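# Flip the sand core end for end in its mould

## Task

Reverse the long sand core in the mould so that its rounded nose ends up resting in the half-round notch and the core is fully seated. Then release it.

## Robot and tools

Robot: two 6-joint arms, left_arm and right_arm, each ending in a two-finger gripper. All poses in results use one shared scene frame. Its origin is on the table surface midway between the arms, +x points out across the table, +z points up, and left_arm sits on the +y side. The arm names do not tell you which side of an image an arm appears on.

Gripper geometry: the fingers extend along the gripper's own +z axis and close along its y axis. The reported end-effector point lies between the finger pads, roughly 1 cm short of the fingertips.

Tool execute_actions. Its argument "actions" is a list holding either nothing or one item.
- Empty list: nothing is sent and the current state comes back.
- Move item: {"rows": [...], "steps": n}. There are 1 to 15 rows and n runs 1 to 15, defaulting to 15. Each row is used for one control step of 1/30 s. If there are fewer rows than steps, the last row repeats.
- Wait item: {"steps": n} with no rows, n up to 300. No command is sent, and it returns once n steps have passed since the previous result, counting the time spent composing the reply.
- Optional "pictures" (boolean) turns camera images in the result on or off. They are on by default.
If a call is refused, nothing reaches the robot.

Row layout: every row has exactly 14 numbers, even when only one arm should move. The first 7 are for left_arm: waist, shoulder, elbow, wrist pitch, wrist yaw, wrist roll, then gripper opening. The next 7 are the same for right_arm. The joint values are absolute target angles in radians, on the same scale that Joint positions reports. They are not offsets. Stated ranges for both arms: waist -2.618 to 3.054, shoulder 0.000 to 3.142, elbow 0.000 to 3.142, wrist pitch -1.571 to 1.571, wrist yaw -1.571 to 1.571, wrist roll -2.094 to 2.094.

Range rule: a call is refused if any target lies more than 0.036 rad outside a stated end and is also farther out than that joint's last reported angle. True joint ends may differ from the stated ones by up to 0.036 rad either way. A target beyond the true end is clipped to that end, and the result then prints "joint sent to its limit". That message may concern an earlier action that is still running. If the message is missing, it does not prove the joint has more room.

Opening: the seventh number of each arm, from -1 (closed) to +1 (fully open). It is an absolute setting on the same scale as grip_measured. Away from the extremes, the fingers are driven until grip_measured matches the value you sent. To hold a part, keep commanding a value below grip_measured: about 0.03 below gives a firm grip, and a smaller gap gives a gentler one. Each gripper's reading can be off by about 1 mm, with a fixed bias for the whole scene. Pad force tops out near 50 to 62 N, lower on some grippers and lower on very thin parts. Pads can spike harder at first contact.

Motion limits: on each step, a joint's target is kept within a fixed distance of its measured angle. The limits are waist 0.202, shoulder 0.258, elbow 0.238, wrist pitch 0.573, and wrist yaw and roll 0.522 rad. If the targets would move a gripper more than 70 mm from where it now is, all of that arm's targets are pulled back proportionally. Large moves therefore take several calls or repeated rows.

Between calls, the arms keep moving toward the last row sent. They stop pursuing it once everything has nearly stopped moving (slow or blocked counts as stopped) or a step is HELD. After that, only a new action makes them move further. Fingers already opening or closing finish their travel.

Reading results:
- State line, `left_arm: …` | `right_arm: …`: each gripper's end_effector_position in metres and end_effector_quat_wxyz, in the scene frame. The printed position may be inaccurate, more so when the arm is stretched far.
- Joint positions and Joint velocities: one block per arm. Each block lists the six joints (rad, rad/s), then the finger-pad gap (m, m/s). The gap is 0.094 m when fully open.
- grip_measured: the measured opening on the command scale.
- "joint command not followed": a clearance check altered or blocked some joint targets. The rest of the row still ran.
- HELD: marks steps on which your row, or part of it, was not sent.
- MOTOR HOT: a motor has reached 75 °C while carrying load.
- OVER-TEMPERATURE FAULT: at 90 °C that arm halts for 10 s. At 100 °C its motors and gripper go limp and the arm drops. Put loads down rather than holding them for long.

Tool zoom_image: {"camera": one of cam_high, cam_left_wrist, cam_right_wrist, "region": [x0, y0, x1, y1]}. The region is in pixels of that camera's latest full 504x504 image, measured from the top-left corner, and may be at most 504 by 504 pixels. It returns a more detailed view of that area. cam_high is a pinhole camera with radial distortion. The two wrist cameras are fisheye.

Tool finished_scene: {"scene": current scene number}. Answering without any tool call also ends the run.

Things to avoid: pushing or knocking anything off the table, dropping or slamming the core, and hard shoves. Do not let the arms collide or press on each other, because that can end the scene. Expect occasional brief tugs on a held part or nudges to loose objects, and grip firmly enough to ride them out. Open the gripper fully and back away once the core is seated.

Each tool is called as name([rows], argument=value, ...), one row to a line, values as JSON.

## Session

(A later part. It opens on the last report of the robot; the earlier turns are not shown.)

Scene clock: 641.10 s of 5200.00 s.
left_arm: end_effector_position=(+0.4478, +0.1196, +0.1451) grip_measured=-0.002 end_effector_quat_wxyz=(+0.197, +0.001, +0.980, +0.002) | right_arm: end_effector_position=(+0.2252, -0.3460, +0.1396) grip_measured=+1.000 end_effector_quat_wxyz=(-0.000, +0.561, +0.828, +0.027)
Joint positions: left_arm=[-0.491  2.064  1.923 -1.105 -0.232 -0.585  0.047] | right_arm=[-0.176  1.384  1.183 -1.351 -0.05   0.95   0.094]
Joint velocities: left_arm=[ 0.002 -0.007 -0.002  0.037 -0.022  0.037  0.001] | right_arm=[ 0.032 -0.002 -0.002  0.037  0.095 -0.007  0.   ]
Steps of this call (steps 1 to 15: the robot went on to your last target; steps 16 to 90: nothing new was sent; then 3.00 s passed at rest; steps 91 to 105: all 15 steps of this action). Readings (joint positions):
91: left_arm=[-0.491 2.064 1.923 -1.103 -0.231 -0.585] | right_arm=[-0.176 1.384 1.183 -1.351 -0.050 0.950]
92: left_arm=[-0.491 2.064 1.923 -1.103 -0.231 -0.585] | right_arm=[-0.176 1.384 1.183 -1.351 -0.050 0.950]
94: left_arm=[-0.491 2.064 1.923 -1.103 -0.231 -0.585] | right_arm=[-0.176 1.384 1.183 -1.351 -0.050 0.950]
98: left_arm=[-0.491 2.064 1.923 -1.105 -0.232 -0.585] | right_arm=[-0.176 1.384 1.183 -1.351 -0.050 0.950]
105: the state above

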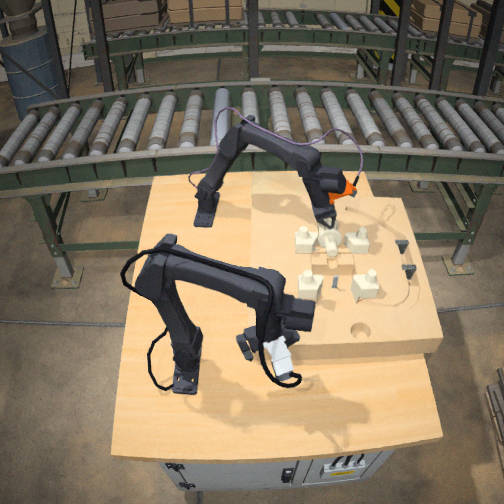

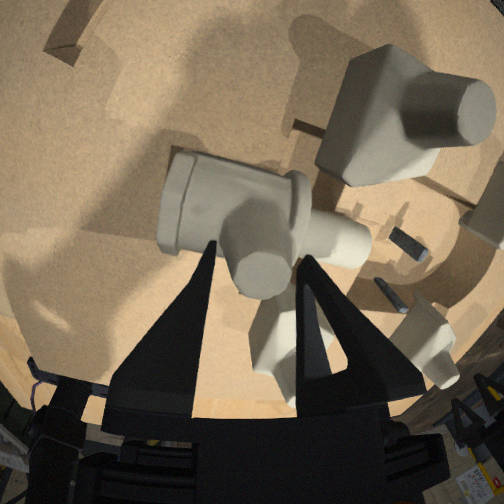

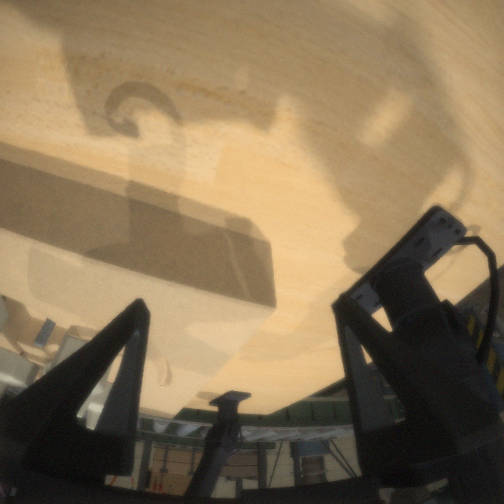

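execute_actions([
  {"rows":[[-0.491,2.04,1.955,-1.105,-0.234,-0.585,0.05,-0.176,1.384,1.183,-1.351,-0.048,0.95,1],[-0.491,2.038,1.970,-1.118,-0.234,-0.585,0.1,-0.176,1.384,1.183,-1.351,-0.048,0.95,1],[-0.491,2.036,1.985,-1.132,-0.234,-0.585,0.1,-0.176,1.384,1.183,-1.351,-0.048,0.95,1],[-0.491,2.034,2.000,-1.146,-0.234,-0.585,0.1,-0.176,1.384,1.183,-1.351,-0.048,0.95,1],[-0.491,2.030,2.015,-1.162,-0.234,-0.585,0.1,-0.176,1.384,1.183,-1.351,-0.048,0.95,1],[-0.491,2.024,2.030,-1.180,-0.234,-0.585,0.1,-0.176,1.384,1.183,-1.351,-0.048,0.95,1],[-0.491,2.016,2.042,-1.200,-0.234,-0.585,0.1,-0.176,1.384,1.183,-1.351,-0.048,0.95,1],[-0.491,2.006,2.054,-1.222,-0.234,-0.585,0.1,-0.176,1.384,1.183,-1.351,-0.048,0.95,1],[-0.491,1.995,2.064,-1.244,-0.234,-0.585,0.1,-0.176,1.384,1.183,-1.351,-0.048,0.95,1],[-0.491,1.983,2.073,-1.266,-0.234,-0.585,0.1,-0.176,1.384,1.183,-1.351,-0.048,0.95,1],[-0.491,1.971,2.081,-1.287,-0.234,-0.585,0.1,-0.176,1.384,1.183,-1.351,-0.048,0.95,1],[-0.491,1.960,2.088,-1.305,-0.234,-0.585,0.1,-0.176,1.384,1.183,-1.351,-0.048,0.95,1],[-0.491,1.950,2.094,-1.320,-0.234,-0.585,0.1,-0.176,1.384,1.183,-1.351,-0.048,0.95,1],[-0.491,1.943,2.098,-1.332,-0.234,-0.585,0.1,-0.176,1.384,1.183,-1.351,-0.048,0.95,1],[-0.491,1.940,2.100,-1.340,-0.234,-0.585,0.1,-0.176,1.384,1.183,-1.351,-0.048,0.95,1]],"steps":15},
], pictures=false)

execute_actions([
  {"steps":12},
])

Scene clock: 651.30 s of 5200.00 s.
left_arm: end_effector_position=(+0.4343, +0.1289, +0.2154) grip_measured=+0.098 end_effector_quat_wxyz=(+0.223, -0.003, +0.975, -0.018) | right_arm: end_effector_position=(+0.2252, -0.3460, +0.1396) grip_measured=+1.000 end_effector_quat_wxyz=(-0.000, +0.561, +0.828, +0.027)
Joint positions: left_arm=[-0.491  1.98   2.062 -1.261 -0.23  -0.585  0.052] | right_arm=[-0.176  1.384  1.183 -1.351 -0.05   0.95   0.094]
Joint velocities: left_arm=[-0.002 -0.359  0.208 -0.447  0.037 -0.081  0.001] | right_arm=[ 0.007  0.002 -0.007 -0.022 -0.037 -0.066  0.   ]
Steps of this call (steps 1 to 15: the robot went on to your last target; steps 16 to 90: nothing new was sent; then 6.70 s passed at rest; steps 91 to 105: all 15 steps of this action). Readings (joint positions):
91: left_arm=[-0.491 2.064 1.923 -1.105 -0.231 -0.585] | right_arm=[-0.176 1.384 1.183 -1.351 -0.050 0.950]
92: left_arm=[-0.491 2.064 1.924 -1.106 -0.231 -0.585] | right_arm=[-0.176 1.384 1.183 -1.351 -0.050 0.950]
94: left_arm=[-0.491 2.064 1.938 -1.115 -0.230 -0.585] | right_arm=[-0.176 1.384 1.183 -1.351 -0.050 0.950]
98: left_arm=[-0.491 2.059 1.996 -1.150 -0.230 -0.585] | right_arm=[-0.176 1.384 1.183 -1.351 -0.050 0.950]
105: the state above

Scene clock: 651.70 s of 5200.00 s.
left_arm: end_effector_position=(+0.4224, +0.1375, +0.2303) grip_measured=+0.098 end_effector_quat_wxyz=(+0.220, -0.002, +0.975, -0.015) | right_arm: end_effector_position=(+0.2252, -0.3460, +0.1396) grip_measured=+1.000 end_effector_quat_wxyz=(-0.000, +0.561, +0.828, +0.027)
Joint positions: left_arm=[-0.491  1.946  2.079 -1.321 -0.23  -0.585  0.052] | right_arm=[-0.176  1.384  1.183 -1.351 -0.05   0.95   0.094]
Joint velocities: left_arm=[-0.017  0.002 -0.007 -0.007  0.022  0.007  0.   ] | right_arm=[-0.012  0.007 -0.017  0.007  0.007  0.007  0.   ]
Steps of this call (steps 1 to 12: the robot went on to your last target). Readings (joint positions):
1: left_arm=[-0.491 1.967 2.068 -1.274 -0.230 -0.585] | right_arm=[-0.176 1.384 1.183 -1.351 -0.050 0.950]
2: left_arm=[-0.491 1.958 2.073 -1.284 -0.230 -0.585] | right_arm=[-0.176 1.384 1.183 -1.351 -0.050 0.950]
4: left_arm=[-0.491 1.946 2.079 -1.297 -0.230 -0.585] | right_arm=[-0.176 1.384 1.183 -1.351 -0.050 0.950]
8: left_arm=[-0.491 1.946 2.079 -1.314 -0.230 -0.585] | right_arm=[-0.176 1.384 1.183 -1.351 -0.050 0.950]
12: the state above

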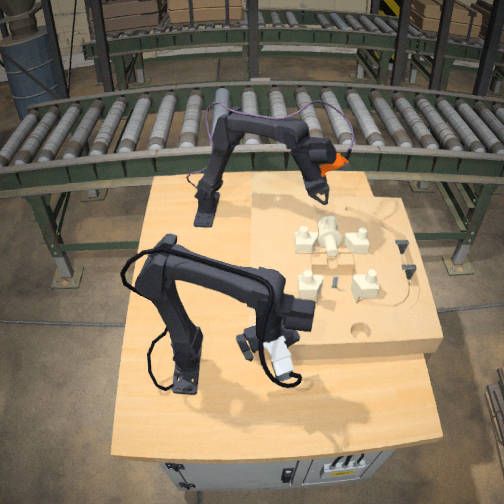

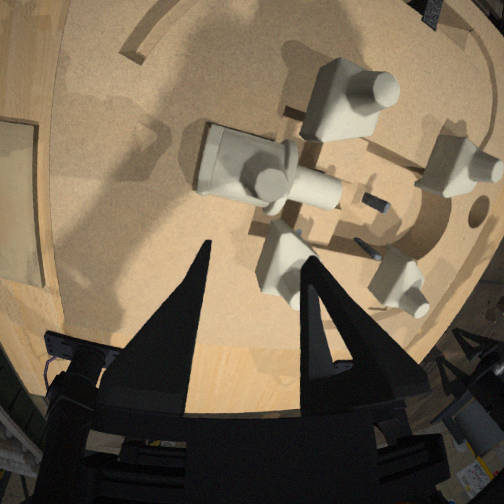

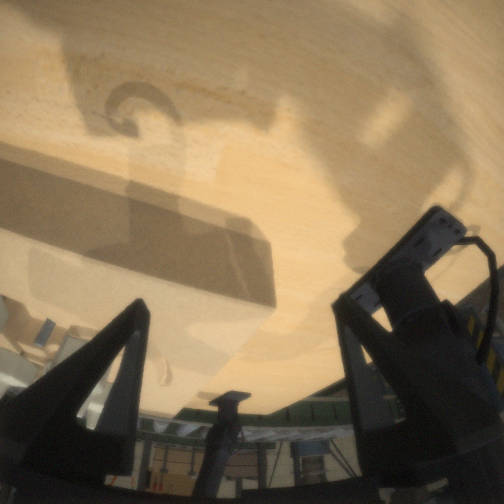

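zoom_image(camera="cam_left_wrist", region=[170, 90, 400, 250])

zoom_image(camera="cam_high", region=[296, 205, 366, 275])

Region (170, 90, 400, 250) of cam_left_wrist's 504x504 image, scaled by 2.191, with more detail than that image has; it fills the top 351 rows of this view, and the rest is white.

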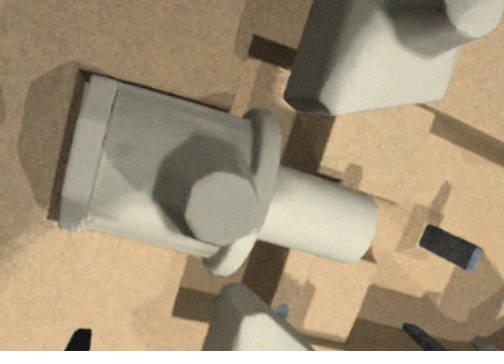

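Region (296, 205, 366, 275) of cam_high's 504x504 image, scaled by 7.200, with more detail than that image has.

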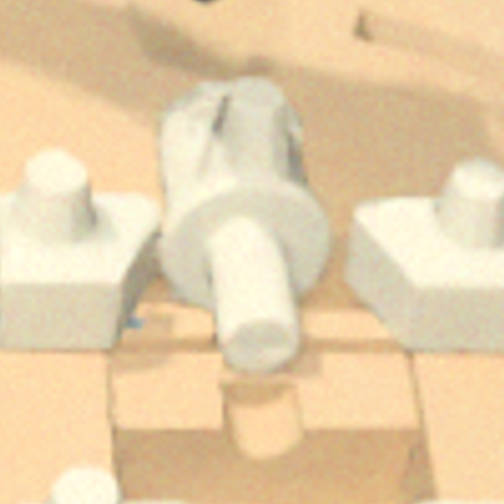

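execute_actions([
  {"rows":[[-0.489,1.950,2.075,-1.310,-0.234,-0.583,0.1,-0.176,1.384,1.183,-1.351,-0.048,0.95,1],[-0.488,1.958,2.072,-1.300,-0.234,-0.582,0.1,-0.176,1.384,1.183,-1.351,-0.048,0.95,1],[-0.487,1.967,2.069,-1.290,-0.234,-0.581,0.1,-0.176,1.384,1.183,-1.351,-0.048,0.95,1],[-0.486,1.976,2.066,-1.280,-0.234,-0.580,0.1,-0.176,1.384,1.183,-1.351,-0.048,0.95,1],[-0.485,1.985,2.063,-1.270,-0.234,-0.579,0.1,-0.176,1.384,1.183,-1.351,-0.048,0.95,1],[-0.484,1.994,2.060,-1.260,-0.234,-0.578,0.1,-0.176,1.384,1.183,-1.351,-0.048,0.95,1],[-0.483,2.003,2.057,-1.250,-0.234,-0.577,0.1,-0.176,1.384,1.183,-1.351,-0.048,0.95,1],[-0.482,2.012,2.054,-1.240,-0.234,-0.576,0.1,-0.176,1.384,1.183,-1.351,-0.048,0.95,1],[-0.481,2.021,2.051,-1.230,-0.234,-0.575,0.1,-0.176,1.384,1.183,-1.351,-0.048,0.95,1],[-0.480,2.030,2.048,-1.220,-0.234,-0.574,0.1,-0.176,1.384,1.183,-1.351,-0.048,0.95,1],[-0.480,2.038,2.045,-1.212,-0.234,-0.573,0.1,-0.176,1.384,1.183,-1.351,-0.048,0.95,1],[-0.480,2.045,2.042,-1.205,-0.234,-0.572,0.1,-0.176,1.384,1.183,-1.351,-0.048,0.95,1],[-0.480,2.050,2.039,-1.200,-0.234,-0.572,0.1,-0.176,1.384,1.183,-1.351,-0.048,0.95,1],[-0.480,2.053,2.037,-1.197,-0.234,-0.572,0.1,-0.176,1.384,1.183,-1.351,-0.048,0.95,1],[-0.480,2.055,2.035,-1.195,-0.234,-0.572,0.1,-0.176,1.384,1.183,-1.351,-0.048,0.95,1]],"steps":15},
], pictures=false)

execute_actions([
  {"rows":[[-0.480,2.055,2.030,-1.188,-0.234,-0.572,0.1,-0.176,1.384,1.183,-1.351,-0.048,0.95,1],[-0.480,2.055,2.023,-1.180,-0.234,-0.572,0.1,-0.176,1.384,1.183,-1.351,-0.048,0.95,1],[-0.480,2.055,2.015,-1.172,-0.234,-0.572,0.1,-0.176,1.384,1.183,-1.351,-0.048,0.95,1],[-0.480,2.055,2.007,-1.164,-0.234,-0.572,0.1,-0.176,1.384,1.183,-1.351,-0.048,0.95,1],[-0.480,2.055,1.999,-1.156,-0.234,-0.572,0.1,-0.176,1.384,1.183,-1.351,-0.048,0.95,1],[-0.480,2.055,1.991,-1.148,-0.234,-0.572,0.1,-0.176,1.384,1.183,-1.351,-0.048,0.95,1],[-0.480,2.055,1.983,-1.140,-0.234,-0.572,0.1,-0.176,1.384,1.183,-1.351,-0.048,0.95,1],[-0.480,2.055,1.975,-1.132,-0.234,-0.572,0.1,-0.176,1.384,1.183,-1.351,-0.048,0.95,1],[-0.480,2.055,1.967,-1.124,-0.234,-0.572,0.1,-0.176,1.384,1.183,-1.351,-0.048,0.95,1],[-0.480,2.055,1.959,-1.116,-0.234,-0.572,0.1,-0.176,1.384,1.183,-1.351,-0.048,0.95,1],[-0.480,2.055,1.951,-1.109,-0.234,-0.572,0.1,-0.176,1.384,1.183,-1.351,-0.048,0.95,1],[-0.480,2.055,1.943,-1.102,-0.234,-0.572,0.1,-0.176,1.384,1.183,-1.351,-0.048,0.95,1],[-0.480,2.055,1.936,-1.097,-0.234,-0.572,0.1,-0.176,1.384,1.183,-1.351,-0.048,0.95,1],[-0.480,2.055,1.930,-1.093,-0.234,-0.572,0.1,-0.176,1.384,1.183,-1.351,-0.048,0.95,1],[-0.480,2.055,1.925,-1.090,-0.234,-0.572,0.1,-0.176,1.384,1.183,-1.351,-0.048,0.95,1]],"steps":15},
], pictures=false)

execute_actions([
  {"steps":15},
])

Scene clock: 684.13 s of 5200.00 s.
left_arm: end_effector_position=(+0.4415, +0.1237, +0.1803) grip_measured=+0.098 end_effector_quat_wxyz=(+0.197, +0.002, +0.980, +0.001) | right_arm: end_effector_position=(+0.2252, -0.3460, +0.1396) grip_measured=+1.000 end_effector_quat_wxyz=(-0.000, +0.561, +0.828, +0.027)
Joint positions: left_arm=[-0.491  2.053  2.048 -1.238 -0.23  -0.583  0.052] | right_arm=[-0.176  1.384  1.183 -1.351 -0.05   0.95   0.094]
Joint velocities: left_arm=[-0.007  0.237 -0.125  0.168 -0.022 -0.007  0.001] | right_arm=[-0.007 -0.017 -0.022  0.007  0.022  0.007  0.   ]
Steps of this call (steps 1 to 30: the robot went on to your last target; steps 31 to 90: nothing new was sent; then 28.93 s passed at rest; steps 91 to 105: all 15 steps of this action). Readings (joint positions):
91: left_arm=[-0.491 1.946 2.079 -1.326 -0.230 -0.585] | right_arm=[-0.176 1.384 1.183 -1.351 -0.050 0.950]
92: left_arm=[-0.491 1.946 2.079 -1.325 -0.230 -0.585] | right_arm=[-0.176 1.384 1.183 -1.351 -0.050 0.950]
94: left_arm=[-0.491 1.949 2.079 -1.321 -0.230 -0.585] | right_arm=[-0.176 1.384 1.183 -1.351 -0.050 0.950]
98: left_arm=[-0.491 1.979 2.079 -1.295 -0.230 -0.585] | right_arm=[-0.176 1.384 1.183 -1.351 -0.050 0.950]
105: the state above

Scene clock: 684.63 s of 5200.00 s.
left_arm: end_effector_position=(+0.4458, +0.1206, +0.1495) grip_measured=+0.098 end_effector_quat_wxyz=(+0.193, +0.003, +0.981, +0.004) | right_arm: end_effector_position=(+0.2252, -0.3460, +0.1396) grip_measured=+1.000 end_effector_quat_wxyz=(-0.000, +0.561, +0.828, +0.027)
Joint positions: left_arm=[-0.491  2.065  1.945 -1.135 -0.23  -0.582  0.052] | right_arm=[-0.176  1.384  1.183 -1.351 -0.05   0.95   0.094]
Joint velocities: left_arm=[ 0.002 -0.012 -0.193  0.154 -0.051 -0.022 -0.001] | right_arm=[ 0.002  0.007 -0.007 -0.007 -0.007  0.081  0.   ]
Steps of this call (steps 1 to 15: all 15 steps of this action). Readings (joint positions):
1: left_arm=[-0.491 2.060 2.043 -1.232 -0.230 -0.583] | right_arm=[-0.176 1.384 1.183 -1.351 -0.050 0.950]
2: left_arm=[-0.491 2.064 2.037 -1.227 -0.230 -0.582] | right_arm=[-0.176 1.384 1.183 -1.351 -0.050 0.950]
4: left_arm=[-0.491 2.065 2.024 -1.215 -0.230 -0.582] | right_arm=[-0.176 1.384 1.183 -1.351 -0.050 0.950]
8: left_arm=[-0.491 2.065 2.001 -1.184 -0.230 -0.582] | right_arm=[-0.176 1.384 1.183 -1.351 -0.050 0.950]
15: the state above

Scene clock: 685.13 s of 5200.00 s.
left_arm: end_effector_position=(+0.4482, +0.1189, +0.1474) grip_measured=+0.098 end_effector_quat_wxyz=(+0.197, +0.003, +0.980, +0.001) | right_arm: end_effector_position=(+0.2252, -0.3460, +0.1396) grip_measured=+1.000 end_effector_quat_wxyz=(-0.000, +0.561, +0.828, +0.027)
Joint positions: left_arm=[-0.491  2.065  1.934 -1.112 -0.23  -0.582  0.052] | right_arm=[-0.176  1.384  1.183 -1.351 -0.05   0.95   0.094]
Joint velocities: left_arm=[-0.002  0.017 -0.012 -0.051 -0.022  0.037 -0.001] | right_arm=[-0.012 -0.022  0.007  0.037  0.037 -0.051  0.   ]
Steps of this call (steps 1 to 15: the robot went on to your last target). Readings (joint positions):
1: left_arm=[-0.491 2.065 1.940 -1.131 -0.230 -0.582] | right_arm=[-0.176 1.384 1.183 -1.351 -0.050 0.950]
2: left_arm=[-0.491 2.065 1.936 -1.128 -0.230 -0.582] | right_arm=[-0.176 1.384 1.183 -1.351 -0.050 0.950]
4: left_arm=[-0.491 2.065 1.934 -1.124 -0.230 -0.582] | right_arm=[-0.176 1.384 1.183 -1.351 -0.050 0.950]
8: left_arm=[-0.491 2.065 1.934 -1.115 -0.230 -0.582] | right_arm=[-0.176 1.384 1.183 -1.351 -0.050 0.950]
15: the state above

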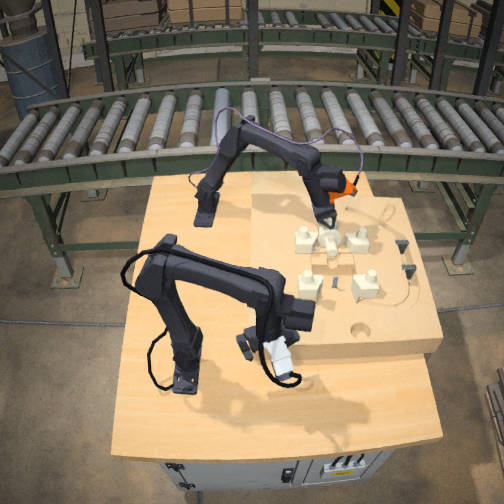

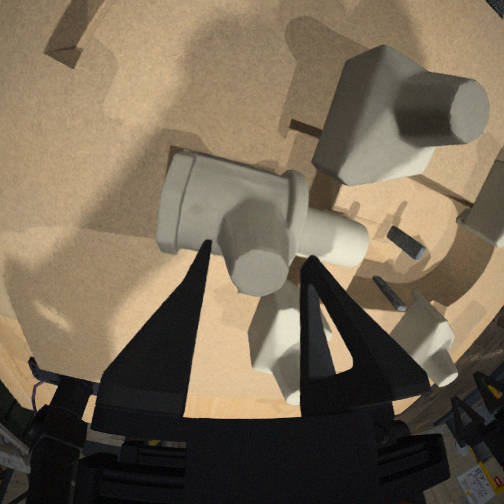

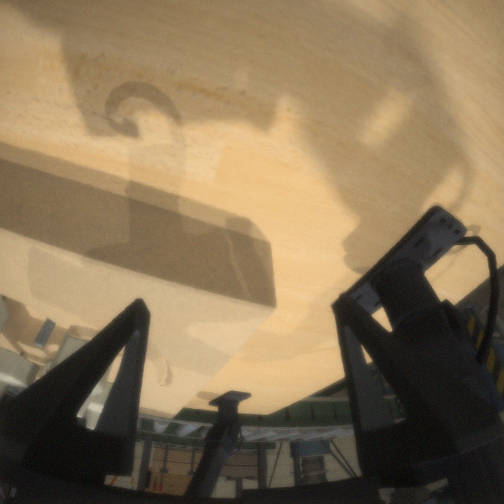

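execute_actions([
  {"rows":[[-0.478,2.055,1.921,-1.086,-0.234,-0.572,0.1,-0.176,1.384,1.183,-1.351,-0.048,0.95,1],[-0.477,2.055,1.917,-1.082,-0.234,-0.572,0.1,-0.176,1.384,1.183,-1.351,-0.048,0.95,1],[-0.476,2.055,1.913,-1.078,-0.234,-0.572,0.08,-0.176,1.384,1.183,-1.351,-0.048,0.95,1],[-0.476,2.055,1.909,-1.074,-0.234,-0.572,0.05,-0.176,1.384,1.183,-1.351,-0.048,0.95,1],[-0.476,2.055,1.905,-1.070,-0.234,-0.572,0.02,-0.176,1.384,1.183,-1.351,-0.048,0.95,1],[-0.476,2.055,1.905,-1.070,-0.234,-0.572,0.0,-0.176,1.384,1.183,-1.351,-0.048,0.95,1]],"steps":15},
])

Scene clock: 689.23 s of 5200.00 s.
left_arm: end_effector_position=(+0.4504, +0.1216, +0.1426) grip_measured=+0.001 end_effector_quat_wxyz=(+0.197, -0.001, +0.980, +0.002) | right_arm: end_effector_position=(+0.2252, -0.3460, +0.1396) grip_measured=+1.000 end_effector_quat_wxyz=(-0.000, +0.561, +0.828, +0.027)
Joint positions: left_arm=[-0.484  2.065  1.915 -1.092 -0.23  -0.582  0.047] | right_arm=[-0.176  1.384  1.183 -1.351 -0.05   0.95   0.094]
Joint velocities: left_arm=[-0.002  0.007 -0.012 -0.037 -0.022  0.022 -0.   ] | right_arm=[ 0.017 -0.012 -0.007 -0.051 -0.007  0.022  0.   ]
Steps of this call (steps 1 to 15: the robot went on to your last target; steps 16 to 90: nothing new was sent; then 0.60 s passed at rest; steps 91 to 105: all 15 steps of this action). Readings (joint positions):
91: left_arm=[-0.490 2.065 1.934 -1.110 -0.230 -0.582] | right_arm=[-0.176 1.384 1.183 -1.351 -0.050 0.950]
92: left_arm=[-0.490 2.065 1.934 -1.110 -0.230 -0.582] | right_arm=[-0.176 1.384 1.183 -1.351 -0.050 0.950]
94: left_arm=[-0.488 2.065 1.932 -1.105 -0.230 -0.582] | right_arm=[-0.176 1.384 1.183 -1.351 -0.050 0.950]
98: left_arm=[-0.484 2.065 1.917 -1.096 -0.230 -0.582] | right_arm=[-0.176 1.384 1.183 -1.351 -0.050 0.950]
105: the state above

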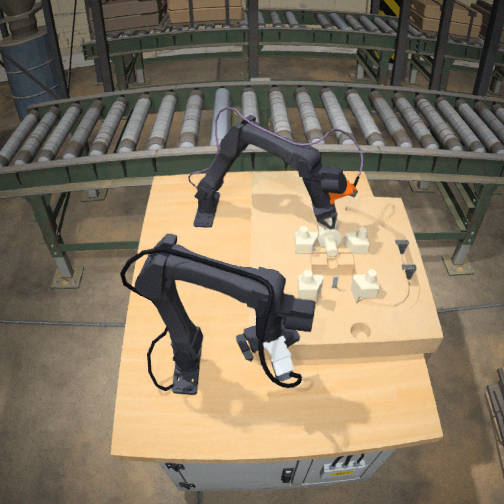

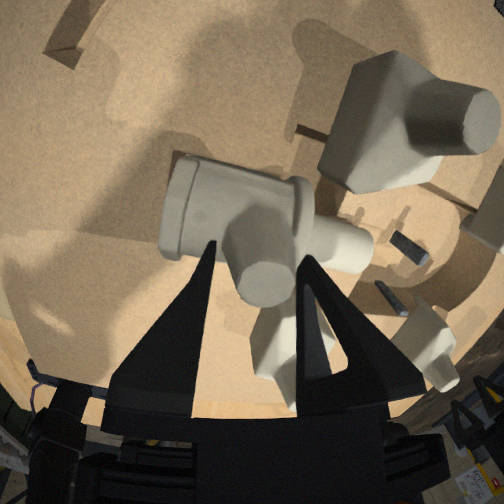

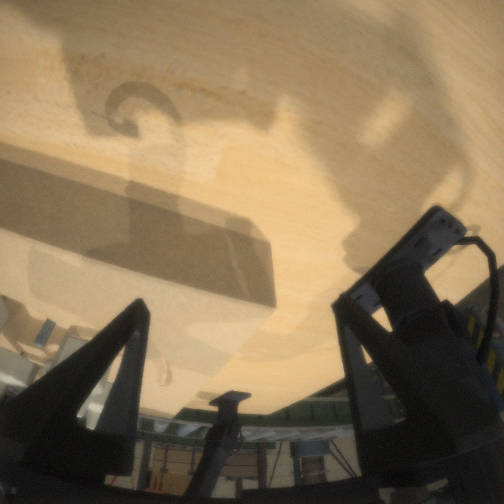

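Well aligned. Close.

execute_actions([
  {"rows":[[-0.484,2.05,1.92,-1.08,-0.234,-0.578,-0.04,-0.176,1.384,1.183,-1.351,-0.048,0.95,1],[-0.484,2.05,1.92,-1.08,-0.234,-0.578,-0.08,-0.176,1.384,1.183,-1.351,-0.048,0.95,1],[-0.484,2.05,1.92,-1.08,-0.234,-0.578,-0.12,-0.176,1.384,1.183,-1.351,-0.048,0.95,1],[-0.484,2.05,1.92,-1.08,-0.234,-0.578,-0.16,-0.176,1.384,1.183,-1.351,-0.048,0.95,1],[-0.484,2.05,1.92,-1.08,-0.234,-0.578,-0.19,-0.176,1.384,1.183,-1.351,-0.048,0.95,1],[-0.484,2.05,1.92,-1.08,-0.234,-0.578,-0.22,-0.176,1.384,1.183,-1.351,-0.048,0.95,1],[-0.484,2.05,1.92,-1.08,-0.234,-0.578,-0.24,-0.176,1.384,1.183,-1.351,-0.048,0.95,1],[-0.484,2.05,1.92,-1.08,-0.234,-0.578,-0.26,-0.176,1.384,1.183,-1.351,-0.048,0.95,1],[-0.484,2.05,1.92,-1.08,-0.234,-0.578,-0.275,-0.176,1.384,1.183,-1.351,-0.048,0.95,1],[-0.484,2.05,1.92,-1.08,-0.234,-0.578,-0.29,-0.176,1.384,1.183,-1.351,-0.048,0.95,1],[-0.484,2.05,1.92,-1.08,-0.234,-0.578,-0.305,-0.176,1.384,1.183,-1.351,-0.048,0.95,1],[-0.484,2.05,1.92,-1.08,-0.234,-0.578,-0.32,-0.176,1.384,1.183,-1.351,-0.048,0.95,1]],"steps":15},
])

Scene clock: 696.40 s of 5200.00 s.
left_arm: end_effector_position=(+0.4507, +0.1207, +0.1427) grip_measured=-0.296 end_effector_quat_wxyz=(+0.198, -0.001, +0.980, -0.000) | right_arm: end_effector_position=(+0.2252, -0.3460, +0.1396) grip_measured=+1.000 end_effector_quat_wxyz=(-0.000, +0.561, +0.828, +0.027)
Joint positions: left_arm=[-0.484  2.065  1.915 -1.089 -0.227 -0.582  0.033] | right_arm=[-0.176  1.384  1.183 -1.351 -0.05   0.95   0.094]
Joint velocities: left_arm=[-0.002 -0.002  0.002  0.095 -0.037  0.037  0.   ] | right_arm=[ 0.002 -0.002 -0.002 -0.051 -0.051  0.022  0.   ]
Steps of this call (steps 1 to 15: the robot went on to your last target; steps 16 to 90: nothing new was sent; then 3.67 s passed at rest; steps 91 to 105: all 15 steps of this action). Readings (joint positions):
91: left_arm=[-0.484 2.065 1.915 -1.091 -0.230 -0.582] | right_arm=[-0.176 1.384 1.183 -1.351 -0.050 0.950]
92: left_arm=[-0.484 2.065 1.915 -1.091 -0.230 -0.582] | right_arm=[-0.176 1.384 1.183 -1.351 -0.050 0.950]
94: left_arm=[-0.484 2.065 1.915 -1.091 -0.230 -0.582] | right_arm=[-0.176 1.384 1.183 -1.351 -0.050 0.950]
98: left_arm=[-0.484 2.065 1.915 -1.090 -0.227 -0.582] | right_arm=[-0.176 1.384 1.183 -1.351 -0.050 0.950]
105: the state above

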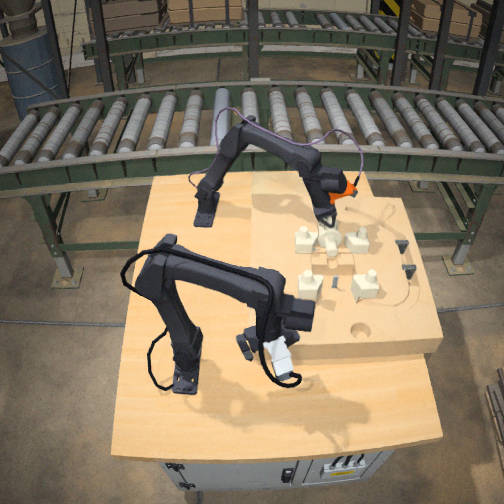

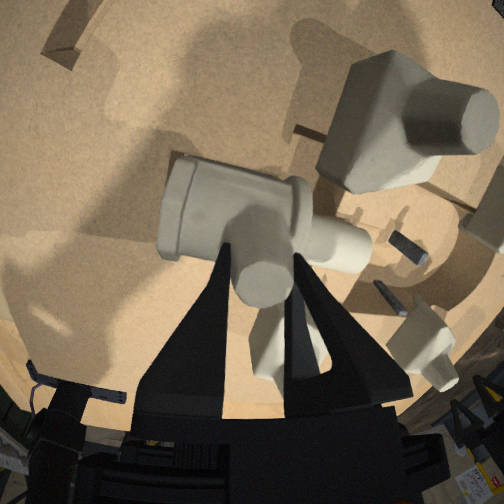

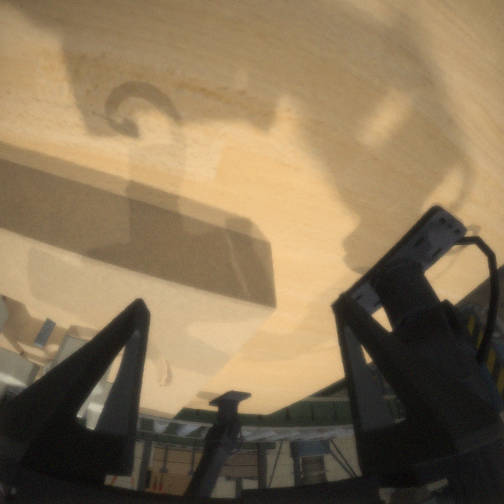

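execute_actions([
  {"rows":[[-0.484,2.040,1.926,-1.078,-0.238,-0.578,-0.335,-0.176,1.384,1.183,-1.351,-0.048,0.95,1],[-0.484,2.030,1.932,-1.076,-0.242,-0.578,-0.335,-0.176,1.384,1.183,-1.351,-0.048,0.95,1],[-0.484,2.020,1.938,-1.074,-0.246,-0.578,-0.335,-0.176,1.384,1.183,-1.351,-0.048,0.95,1],[-0.482,2.012,1.944,-1.072,-0.250,-0.576,-0.335,-0.176,1.384,1.183,-1.351,-0.048,0.95,1],[-0.480,2.006,1.950,-1.070,-0.254,-0.574,-0.335,-0.176,1.384,1.183,-1.351,-0.048,0.95,1],[-0.478,2.002,1.950,-1.070,-0.258,-0.572,-0.335,-0.176,1.384,1.183,-1.351,-0.048,0.95,1],[-0.476,1.999,1.950,-1.070,-0.260,-0.570,-0.335,-0.176,1.384,1.183,-1.351,-0.048,0.95,1],[-0.474,1.997,1.950,-1.070,-0.260,-0.568,-0.335,-0.176,1.384,1.183,-1.351,-0.048,0.95,1],[-0.472,1.997,1.950,-1.070,-0.260,-0.566,-0.335,-0.176,1.384,1.183,-1.351,-0.048,0.95,1],[-0.470,1.997,1.950,-1.070,-0.260,-0.564,-0.335,-0.176,1.384,1.183,-1.351,-0.048,0.95,1],[-0.468,1.997,1.950,-1.070,-0.260,-0.563,-0.335,-0.176,1.384,1.183,-1.351,-0.048,0.95,1],[-0.467,1.997,1.950,-1.070,-0.260,-0.563,-0.335,-0.176,1.384,1.183,-1.351,-0.048,0.95,1]],"steps":15},
], pictures=false)

execute_actions([
  {"steps":12},
])

Scene clock: 707.43 s of 5200.00 s.
left_arm: end_effector_position=(+0.4512, +0.1217, +0.1437) grip_measured=-0.296 end_effector_quat_wxyz=(+0.199, +0.001, +0.980, -0.000) | right_arm: end_effector_position=(+0.2252, -0.3460, +0.1396) grip_measured=+1.000 end_effector_quat_wxyz=(-0.000, +0.561, +0.828, +0.027)
Joint positions: left_arm=[-0.481  2.063  1.915 -1.089 -0.226 -0.575  0.033] | right_arm=[-0.176  1.384  1.183 -1.351 -0.05   0.95   0.094]
Joint velocities: left_arm=[ 0.002 -0.007 -0.017  0.007  0.037  0.007 -0.001] | right_arm=[ 0.002 -0.017 -0.007 -0.051  0.022 -0.051  0.   ]
Steps of this call (steps 1 to 15: the robot went on to your last target; steps 16 to 90: nothing new was sent; then 7.53 s passed at rest; steps 91 to 105: all 15 steps of this action). Readings (joint positions):
91: left_arm=[-0.484 2.065 1.915 -1.089 -0.227 -0.582] | right_arm=[-0.176 1.384 1.183 -1.351 -0.050 0.950]
92: left_arm=[-0.484 2.065 1.915 -1.089 -0.227 -0.582] | right_arm=[-0.176 1.384 1.183 -1.351 -0.050 0.950]
94: left_arm=[-0.484 2.064 1.915 -1.089 -0.227 -0.582] | right_arm=[-0.176 1.384 1.183 -1.351 -0.050 0.950]
98: left_arm=[-0.484 2.063 1.915 -1.089 -0.227 -0.580] | right_arm=[-0.176 1.384 1.183 -1.351 -0.050 0.950]
105: the state above

Scene clock: 707.83 s of 5200.00 s.
left_arm: end_effector_position=(+0.4512, +0.1232, +0.1437) grip_measured=-0.296 end_effector_quat_wxyz=(+0.197, +0.000, +0.980, +0.001) | right_arm: end_effector_position=(+0.2252, -0.3460, +0.1396) grip_measured=+1.000 end_effector_quat_wxyz=(-0.000, +0.561, +0.828, +0.027)
Joint positions: left_arm=[-0.478  2.063  1.915 -1.092 -0.225 -0.574  0.033] | right_arm=[-0.176  1.384  1.183 -1.351 -0.05   0.95   0.094]
Joint velocities: left_arm=[ 0.007  0.012 -0.007 -0.022 -0.037  0.022 -0.   ] | right_arm=[-0.017  0.007  0.007  0.022 -0.066  0.007  0.   ]
Steps of this call (steps 1 to 12: the robot went on to your last target). Readings (joint positions):
1: left_arm=[-0.481 2.063 1.915 -1.090 -0.226 -0.575] | right_arm=[-0.176 1.384 1.183 -1.351 -0.050 0.950]
2: left_arm=[-0.481 2.063 1.915 -1.090 -0.226 -0.575] | right_arm=[-0.176 1.384 1.183 -1.351 -0.050 0.950]
4: left_arm=[-0.480 2.063 1.915 -1.090 -0.226 -0.574] | right_arm=[-0.176 1.384 1.183 -1.351 -0.050 0.950]
8: left_arm=[-0.479 2.063 1.915 -1.092 -0.225 -0.574] | right_arm=[-0.176 1.384 1.183 -1.351 -0.050 0.950]
12: the state above

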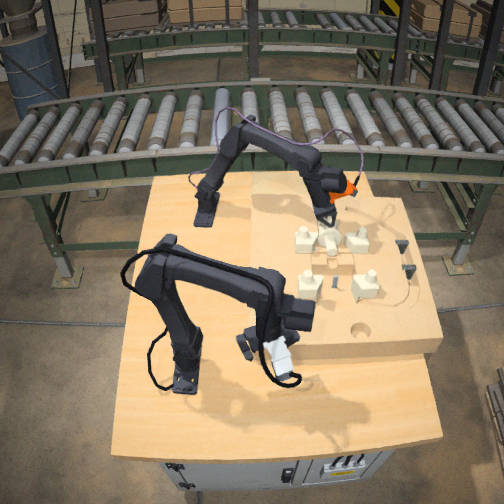

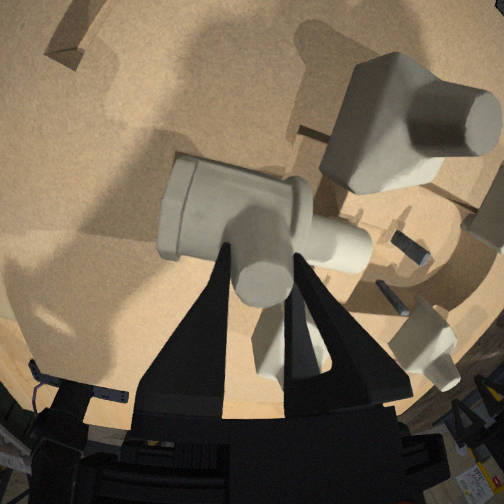

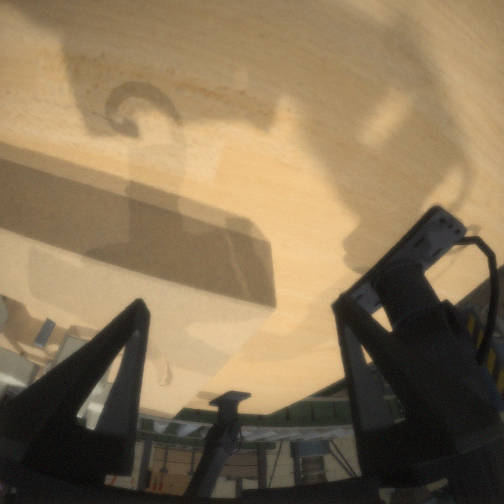

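execute_actions([
  {"rows":[[-0.466,1.997,1.950,-1.073,-0.260,-0.562,-0.335,-0.176,1.384,1.183,-1.351,-0.048,0.95,1],[-0.465,1.997,1.950,-1.076,-0.262,-0.561,-0.335,-0.176,1.384,1.183,-1.351,-0.048,0.95,1],[-0.464,1.997,1.950,-1.079,-0.264,-0.560,-0.335,-0.176,1.384,1.183,-1.351,-0.048,0.95,1],[-0.463,1.997,1.950,-1.082,-0.266,-0.560,-0.335,-0.176,1.384,1.183,-1.351,-0.048,0.95,1],[-0.462,1.997,1.950,-1.085,-0.268,-0.560,-0.335,-0.176,1.384,1.183,-1.351,-0.048,0.95,1],[-0.461,1.997,1.950,-1.088,-0.270,-0.560,-0.335,-0.176,1.384,1.183,-1.351,-0.048,0.95,1]],"steps":15},
], pictures=false)

execute_actions([
  {"steps":12},
])

Scene clock: 714.93 s of 5200.00 s.
left_arm: end_effector_position=(+0.4511, +0.1258, +0.1432) grip_measured=-0.296 end_effector_quat_wxyz=(+0.195, +0.001, +0.981, +0.004) | right_arm: end_effector_position=(+0.2252, -0.3460, +0.1396) grip_measured=+1.000 end_effector_quat_wxyz=(-0.000, +0.561, +0.828, +0.027)
Joint positions: left_arm=[-0.474  2.063  1.915 -1.099 -0.226 -0.57   0.033] | right_arm=[-0.176  1.384  1.183 -1.351 -0.05   0.95   0.094]
Joint velocities: left_arm=[-0.002 -0.002 -0.012  0.007 -0.022  0.007 -0.001] | right_arm=[ 0.002 -0.002 -0.002 -0.037  0.051 -0.007  0.   ]
Steps of this call (steps 1 to 15: the robot went on to your last target; steps 16 to 90: nothing new was sent; then 3.60 s passed at rest; steps 91 to 105: all 15 steps of this action). Readings (joint positions):
91: left_arm=[-0.478 2.063 1.915 -1.092 -0.225 -0.574] | right_arm=[-0.176 1.384 1.183 -1.351 -0.050 0.950]
92: left_arm=[-0.478 2.063 1.915 -1.092 -0.225 -0.574] | right_arm=[-0.176 1.384 1.183 -1.351 -0.050 0.950]
94: left_arm=[-0.478 2.063 1.915 -1.093 -0.225 -0.574] | right_arm=[-0.176 1.384 1.183 -1.351 -0.050 0.950]
98: left_arm=[-0.477 2.063 1.915 -1.095 -0.225 -0.573] | right_arm=[-0.176 1.384 1.183 -1.351 -0.050 0.950]
105: the state above

Scene clock: 715.33 s of 5200.00 s.
left_arm: end_effector_position=(+0.4511, +0.1258, +0.1432) grip_measured=-0.296 end_effector_quat_wxyz=(+0.195, +0.001, +0.981, +0.004) | right_arm: end_effector_position=(+0.2252, -0.3460, +0.1396) grip_measured=+1.000 end_effector_quat_wxyz=(-0.000, +0.561, +0.828, +0.027)
Joint positions: left_arm=[-0.474  2.063  1.915 -1.099 -0.226 -0.57   0.033] | right_arm=[-0.176  1.384  1.183 -1.351 -0.05   0.95   0.094]
Joint velocities: left_arm=[ 0.002 -0.002 -0.022 -0.037  0.022  0.11   0.   ] | right_arm=[ 0.002 -0.002  0.002  0.007  0.066 -0.037  0.   ]
Steps of this call (steps 1 to 12: the robot went on to your last target). Readings (joint positions):
1: left_arm=[-0.474 2.063 1.915 -1.099 -0.226 -0.570] | right_arm=[-0.176 1.384 1.183 -1.351 -0.050 0.950]
2: left_arm=[-0.474 2.063 1.915 -1.099 -0.226 -0.570] | right_arm=[-0.176 1.384 1.183 -1.351 -0.050 0.950]
4: left_arm=[-0.474 2.063 1.915 -1.099 -0.226 -0.570] | right_arm=[-0.176 1.384 1.183 -1.351 -0.050 0.950]
8: left_arm=[-0.474 2.063 1.915 -1.099 -0.226 -0.570] | right_arm=[-0.176 1.384 1.183 -1.351 -0.050 0.950]
12: the state above

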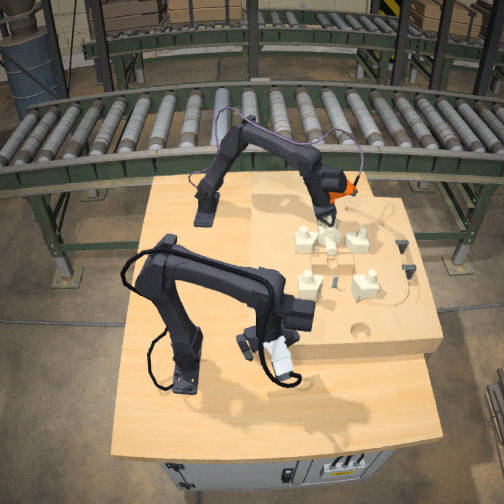

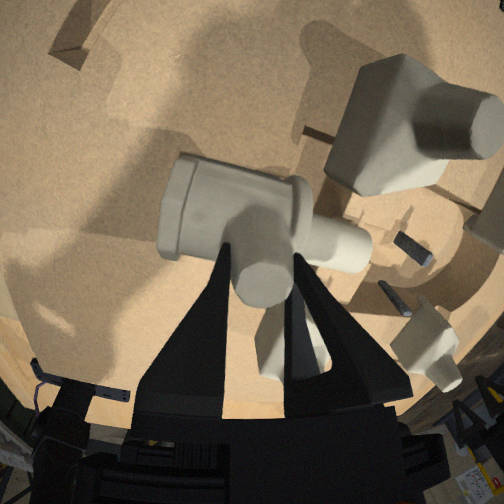

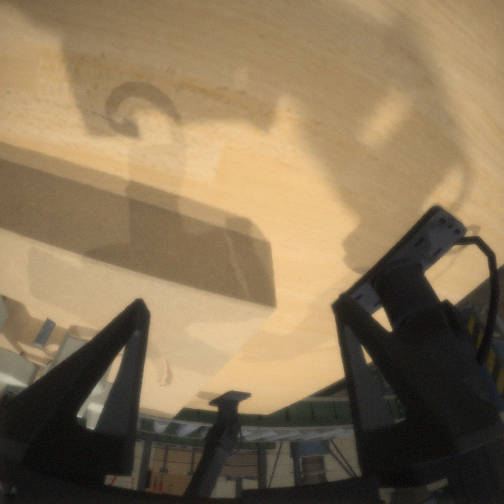

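execute_actions([
  {"rows":[[-0.462,2.003,1.947,-1.089,-0.268,-0.562,-0.335,-0.176,1.384,1.183,-1.351,-0.048,0.95,1],[-0.463,2.009,1.944,-1.090,-0.266,-0.564,-0.335,-0.176,1.384,1.183,-1.351,-0.048,0.95,1],[-0.464,2.015,1.941,-1.091,-0.264,-0.566,-0.335,-0.176,1.384,1.183,-1.351,-0.048,0.95,1],[-0.465,2.021,1.938,-1.092,-0.262,-0.568,-0.335,-0.176,1.384,1.183,-1.351,-0.048,0.95,1],[-0.466,2.027,1.935,-1.093,-0.260,-0.570,-0.335,-0.176,1.384,1.183,-1.351,-0.048,0.95,1],[-0.467,2.033,1.932,-1.094,-0.258,-0.570,-0.335,-0.176,1.384,1.183,-1.351,-0.048,0.95,1],[-0.468,2.039,1.929,-1.095,-0.256,-0.570,-0.335,-0.176,1.384,1.183,-1.351,-0.048,0.95,1],[-0.469,2.045,1.926,-1.096,-0.254,-0.570,-0.335,-0.176,1.384,1.183,-1.351,-0.048,0.95,1],[-0.470,2.050,1.924,-1.097,-0.252,-0.570,-0.335,-0.176,1.384,1.183,-1.351,-0.048,0.95,1],[-0.471,2.055,1.922,-1.098,-0.250,-0.570,-0.335,-0.176,1.384,1.183,-1.351,-0.048,0.95,1]],"steps":15},
], pictures=false)

execute_actions([
  {"steps":10},
], pictures=false)

Scene clock: 723.03 s of 5200.00 s.
left_arm: end_effector_position=(+0.4510, +0.1258, +0.1424) grip_measured=-0.296 end_effector_quat_wxyz=(+0.194, +0.001, +0.981, +0.004) | right_arm: end_effector_position=(+0.2252, -0.3460, +0.1396) grip_measured=+1.000 end_effector_quat_wxyz=(-0.000, +0.561, +0.828, +0.027)
Joint positions: left_arm=[-0.474  2.064  1.915 -1.099 -0.225 -0.57   0.033] | right_arm=[-0.176  1.384  1.183 -1.351 -0.05   0.95   0.094]
Joint velocities: left_arm=[-0.012 -0.017  0.002  0.037 -0.051  0.007  0.   ] | right_arm=[-0.007  0.007 -0.007  0.007 -0.022  0.022  0.   ]
Steps of this call (steps 1 to 15: the robot went on to your last target; steps 16 to 90: nothing new was sent; then 4.20 s passed at rest; steps 91 to 105: all 15 steps of this action). Readings (joint positions):
91: left_arm=[-0.474 2.063 1.915 -1.099 -0.226 -0.570] | right_arm=[-0.176 1.384 1.183 -1.351 -0.050 0.950]
92: left_arm=[-0.474 2.063 1.915 -1.099 -0.226 -0.570] | right_arm=[-0.176 1.384 1.183 -1.351 -0.050 0.950]
94: left_arm=[-0.474 2.063 1.915 -1.099 -0.226 -0.570] | right_arm=[-0.176 1.384 1.183 -1.351 -0.050 0.950]
98: left_arm=[-0.474 2.063 1.915 -1.099 -0.226 -0.570] | right_arm=[-0.176 1.384 1.183 -1.351 -0.050 0.950]
105: the state above

Scene clock: 723.37 s of 5200.00 s.
left_arm: end_effector_position=(+0.4510, +0.1258, +0.1424) grip_measured=-0.296 end_effector_quat_wxyz=(+0.194, +0.001, +0.981, +0.004) | right_arm: end_effector_position=(+0.2252, -0.3460, +0.1396) grip_measured=+1.000 end_effector_quat_wxyz=(-0.000, +0.561, +0.828, +0.027)
Joint positions: left_arm=[-0.474  2.064  1.915 -1.099 -0.225 -0.57   0.033] | right_arm=[-0.176  1.384  1.183 -1.351 -0.05   0.95   0.094]
Joint velocities: left_arm=[ 0.002  0.022  0.002 -0.007 -0.037 -0.037  0.001] | right_arm=[ 0.007 -0.002 -0.002 -0.095 -0.007 -0.007  0.   ]
Steps of this call (steps 1 to 10: the robot went on to your last target). Readings (joint positions):
1: left_arm=[-0.474 2.064 1.915 -1.099 -0.225 -0.570] | right_arm=[-0.176 1.384 1.183 -1.351 -0.050 0.950]
2: left_arm=[-0.474 2.064 1.915 -1.099 -0.225 -0.570] | right_arm=[-0.176 1.384 1.183 -1.351 -0.050 0.950]
4: left_arm=[-0.474 2.064 1.915 -1.099 -0.225 -0.570] | right_arm=[-0.176 1.384 1.183 -1.351 -0.050 0.950]
8: left_arm=[-0.474 2.064 1.915 -1.099 -0.225 -0.570] | right_arm=[-0.176 1.384 1.183 -1.351 -0.050 0.950]
10: the state above

Open slowly so the nose eases down.

execute_actions([
  {"rows":[[-0.474,2.045,1.928,-1.095,-0.232,-0.570,-0.315,-0.176,1.384,1.183,-1.351,-0.048,0.95,1],[-0.474,2.045,1.928,-1.095,-0.232,-0.570,-0.30,-0.176,1.384,1.183,-1.351,-0.048,0.95,1],[-0.474,2.045,1.928,-1.095,-0.232,-0.570,-0.29,-0.176,1.384,1.183,-1.351,-0.048,0.95,1],[-0.474,2.045,1.928,-1.095,-0.232,-0.570,-0.28,-0.176,1.384,1.183,-1.351,-0.048,0.95,1],[-0.474,2.045,1.928,-1.095,-0.232,-0.570,-0.265,-0.176,1.384,1.183,-1.351,-0.048,0.95,1],[-0.474,2.045,1.928,-1.095,-0.232,-0.570,-0.25,-0.176,1.384,1.183,-1.351,-0.048,0.95,1],[-0.474,2.045,1.928,-1.095,-0.232,-0.570,-0.23,-0.176,1.384,1.183,-1.351,-0.048,0.95,1],[-0.474,2.045,1.928,-1.095,-0.232,-0.570,-0.21,-0.176,1.384,1.183,-1.351,-0.048,0.95,1],[-0.474,2.045,1.928,-1.095,-0.232,-0.570,-0.19,-0.176,1.384,1.183,-1.351,-0.048,0.95,1],[-0.474,2.045,1.928,-1.095,-0.232,-0.570,-0.17,-0.176,1.384,1.183,-1.351,-0.048,0.95,1],[-0.474,2.045,1.928,-1.095,-0.232,-0.570,-0.145,-0.176,1.384,1.183,-1.351,-0.048,0.95,1],[-0.474,2.045,1.928,-1.095,-0.232,-0.570,-0.12,-0.176,1.384,1.183,-1.351,-0.048,0.95,1],[-0.474,2.045,1.928,-1.095,-0.232,-0.570,-0.08,-0.176,1.384,1.183,-1.351,-0.048,0.95,1],[-0.474,2.045,1.928,-1.095,-0.232,-0.570,-0.03,-0.176,1.384,1.183,-1.351,-0.048,0.95,1],[-0.474,2.045,1.928,-1.095,-0.232,-0.570,0.05,-0.176,1.384,1.183,-1.351,-0.048,0.95,1]],"steps":15},
], pictures=false)

execute_actions([
  {"rows":[[-0.474,2.04,1.945,-1.100,-0.232,-0.57,0.12,-0.176,1.384,1.183,-1.351,-0.048,0.95,1],[-0.474,2.038,1.960,-1.115,-0.232,-0.57,0.2,-0.176,1.384,1.183,-1.351,-0.048,0.95,1],[-0.474,2.036,1.975,-1.132,-0.232,-0.57,0.2,-0.176,1.384,1.183,-1.351,-0.048,0.95,1],[-0.474,2.034,1.990,-1.150,-0.232,-0.57,0.2,-0.176,1.384,1.183,-1.351,-0.048,0.95,1],[-0.474,2.030,2.005,-1.168,-0.232,-0.57,0.2,-0.176,1.384,1.183,-1.351,-0.048,0.95,1],[-0.474,2.024,2.020,-1.188,-0.232,-0.57,0.2,-0.176,1.384,1.183,-1.351,-0.048,0.95,1],[-0.474,2.016,2.032,-1.208,-0.232,-0.57,0.2,-0.176,1.384,1.183,-1.351,-0.048,0.95,1],[-0.474,2.008,2.044,-1.228,-0.232,-0.57,0.2,-0.176,1.384,1.183,-1.351,-0.048,0.95,1],[-0.474,2.000,2.054,-1.248,-0.232,-0.57,0.2,-0.176,1.384,1.183,-1.351,-0.048,0.95,1],[-0.474,1.992,2.063,-1.266,-0.232,-0.57,0.2,-0.176,1.384,1.183,-1.351,-0.048,0.95,1],[-0.474,1.984,2.071,-1.283,-0.232,-0.57,0.2,-0.176,1.384,1.183,-1.351,-0.048,0.95,1],[-0.474,1.977,2.078,-1.298,-0.232,-0.57,0.2,-0.176,1.384,1.183,-1.351,-0.048,0.95,1],[-0.474,1.971,2.084,-1.310,-0.232,-0.57,0.2,-0.176,1.384,1.183,-1.351,-0.048,0.95,1],[-0.474,1.966,2.088,-1.318,-0.232,-0.57,0.2,-0.176,1.384,1.183,-1.351,-0.048,0.95,1],[-0.474,1.963,2.090,-1.322,-0.232,-0.57,0.2,-0.176,1.384,1.183,-1.351,-0.048,0.95,1]],"steps":15},
], pictures=false)

execute_actions([
  {"steps":10},
])

Scene clock: 739.50 s of 5200.00 s.
left_arm: end_effector_position=(+0.4506, +0.1250, +0.1423) grip_measured=+0.010 end_effector_quat_wxyz=(+0.193, +0.001, +0.981, +0.002) | right_arm: end_effector_position=(+0.2252, -0.3460, +0.1396) grip_measured=+1.000 end_effector_quat_wxyz=(-0.000, +0.561, +0.828, +0.027)
Joint positions: left_arm=[-0.474  2.064  1.915 -1.099 -0.22  -0.57   0.047] | right_arm=[-0.176  1.384  1.183 -1.351 -0.05   0.95   0.094]
Joint velocities: left_arm=[-0.022  0.002 -0.007  0.066 -0.081 -0.022  0.077] | right_arm=[-0.002  0.012 -0.002  0.007 -0.022 -0.037  0.   ]
Steps of this call (steps 1 to 15: the robot went on to your last target; steps 16 to 90: nothing new was sent; then 12.63 s passed at rest; steps 91 to 105: all 15 steps of this action). Readings (joint positions):
91: left_arm=[-0.474 2.064 1.915 -1.099 -0.225 -0.570] | right_arm=[-0.176 1.384 1.183 -1.351 -0.050 0.950]
92: left_arm=[-0.474 2.064 1.915 -1.099 -0.224 -0.570] | right_arm=[-0.176 1.384 1.183 -1.351 -0.050 0.950]
94: left_arm=[-0.474 2.064 1.915 -1.099 -0.224 -0.570] | right_arm=[-0.176 1.384 1.183 -1.351 -0.050 0.950]
98: left_arm=[-0.474 2.064 1.915 -1.099 -0.221 -0.570] | right_arm=[-0.176 1.384 1.183 -1.351 -0.050 0.950]
105: the state above

Scene clock: 740.00 s of 5200.00 s.
left_arm: end_effector_position=(+0.4388, +0.1332, +0.2055) grip_measured=+0.198 end_effector_quat_wxyz=(+0.213, -0.002, +0.977, -0.013) | right_arm: end_effector_position=(+0.2252, -0.3460, +0.1396) grip_measured=+1.000 end_effector_quat_wxyz=(-0.000, +0.561, +0.828, +0.027)
Joint positions: left_arm=[-0.474  1.996  2.053 -1.255 -0.22  -0.57   0.056] | right_arm=[-0.176  1.384  1.183 -1.351 -0.05   0.95   0.094]
Joint velocities: left_arm=[-0.002 -0.266  0.173 -0.359 -0.051  0.007 -0.001] | right_arm=[-0.022 -0.007 -0.012 -0.081 -0.125 -0.022  0.   ]
Steps of this call (steps 1 to 15: all 15 steps of this action). Readings (joint positions):
1: left_arm=[-0.474 2.064 1.915 -1.099 -0.220 -0.570] | right_arm=[-0.176 1.384 1.183 -1.351 -0.050 0.950]
2: left_arm=[-0.474 2.064 1.916 -1.100 -0.220 -0.570] | right_arm=[-0.176 1.384 1.183 -1.351 -0.050 0.950]
4: left_arm=[-0.474 2.064 1.929 -1.111 -0.220 -0.570] | right_arm=[-0.176 1.384 1.183 -1.351 -0.050 0.950]
8: left_arm=[-0.474 2.059 1.986 -1.153 -0.220 -0.570] | right_arm=[-0.176 1.384 1.183 -1.351 -0.050 0.950]
15: the state above

Scene clock: 740.33 s of 5200.00 s.
left_arm: end_effector_position=(+0.4299, +0.1394, +0.2155) grip_measured=+0.198 end_effector_quat_wxyz=(+0.209, -0.001, +0.978, -0.010) | right_arm: end_effector_position=(+0.2252, -0.3460, +0.1396) grip_measured=+1.000 end_effector_quat_wxyz=(-0.000, +0.561, +0.828, +0.027)
Joint positions: left_arm=[-0.474  1.974  2.067 -1.302 -0.22  -0.57   0.056] | right_arm=[-0.176  1.384  1.183 -1.351 -0.05   0.95   0.094]
Joint velocities: left_arm=[-0.007 -0.012  0.012 -0.11  -0.022  0.007 -0.001] | right_arm=[ 0.002  0.012 -0.002 -0.007 -0.051  0.022  0.   ]
Steps of this call (steps 1 to 10: the robot went on to your last target). Readings (joint positions):
1: left_arm=[-0.474 1.988 2.059 -1.265 -0.220 -0.570] | right_arm=[-0.176 1.384 1.183 -1.351 -0.050 0.950]
2: left_arm=[-0.474 1.981 2.063 -1.273 -0.220 -0.570] | right_arm=[-0.176 1.384 1.183 -1.351 -0.050 0.950]
4: left_arm=[-0.474 1.974 2.066 -1.284 -0.220 -0.570] | right_arm=[-0.176 1.384 1.183 -1.351 -0.050 0.950]
8: left_arm=[-0.474 1.974 2.067 -1.299 -0.220 -0.570] | right_arm=[-0.176 1.384 1.183 -1.351 -0.050 0.950]
10: the state above

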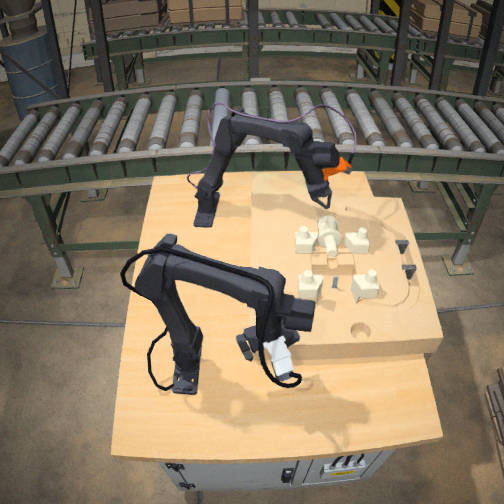

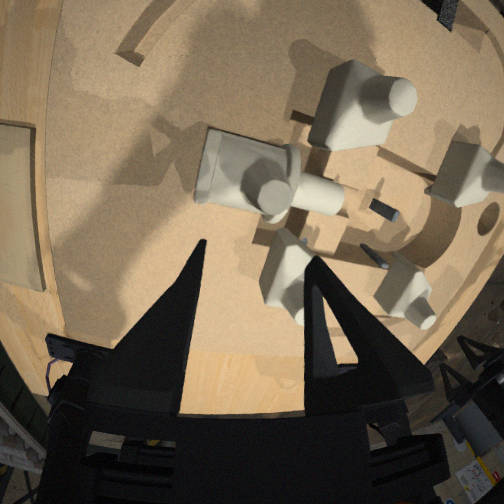

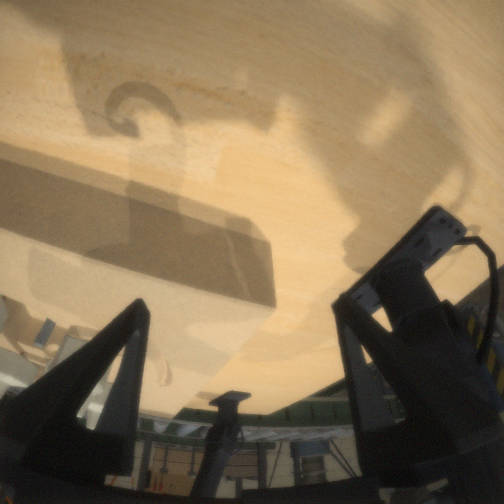

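zoom_image(camera="cam_high", region=[296, 205, 366, 275])

zoom_image(camera="cam_left_wrist", region=[170, 95, 400, 255])

Region (296, 205, 366, 275) of cam_high's 504x504 image, scaled by 7.200, with more detail than that image has.

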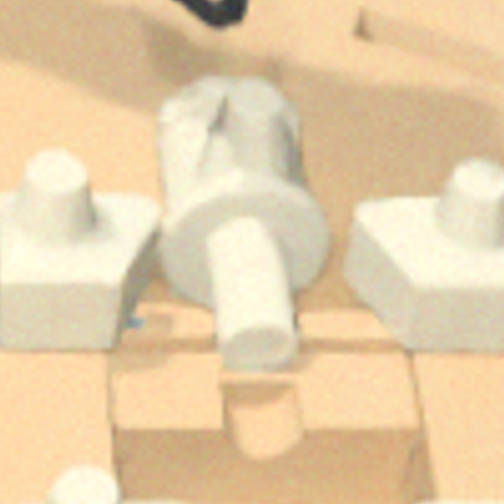

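Region (170, 95, 400, 255) of cam_left_wrist's 504x504 image, scaled by 2.191, with more detail than that image has; it fills the top 351 rows of this view, and the rest is white.

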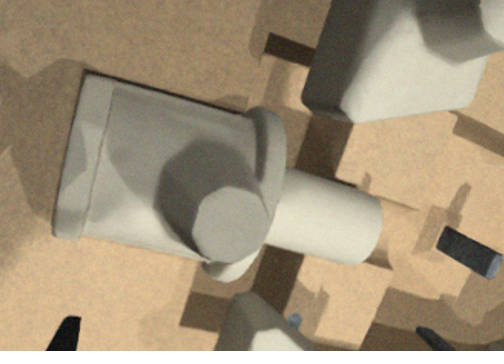

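finished_scene(scene=1)

The scene is finished: the task was done.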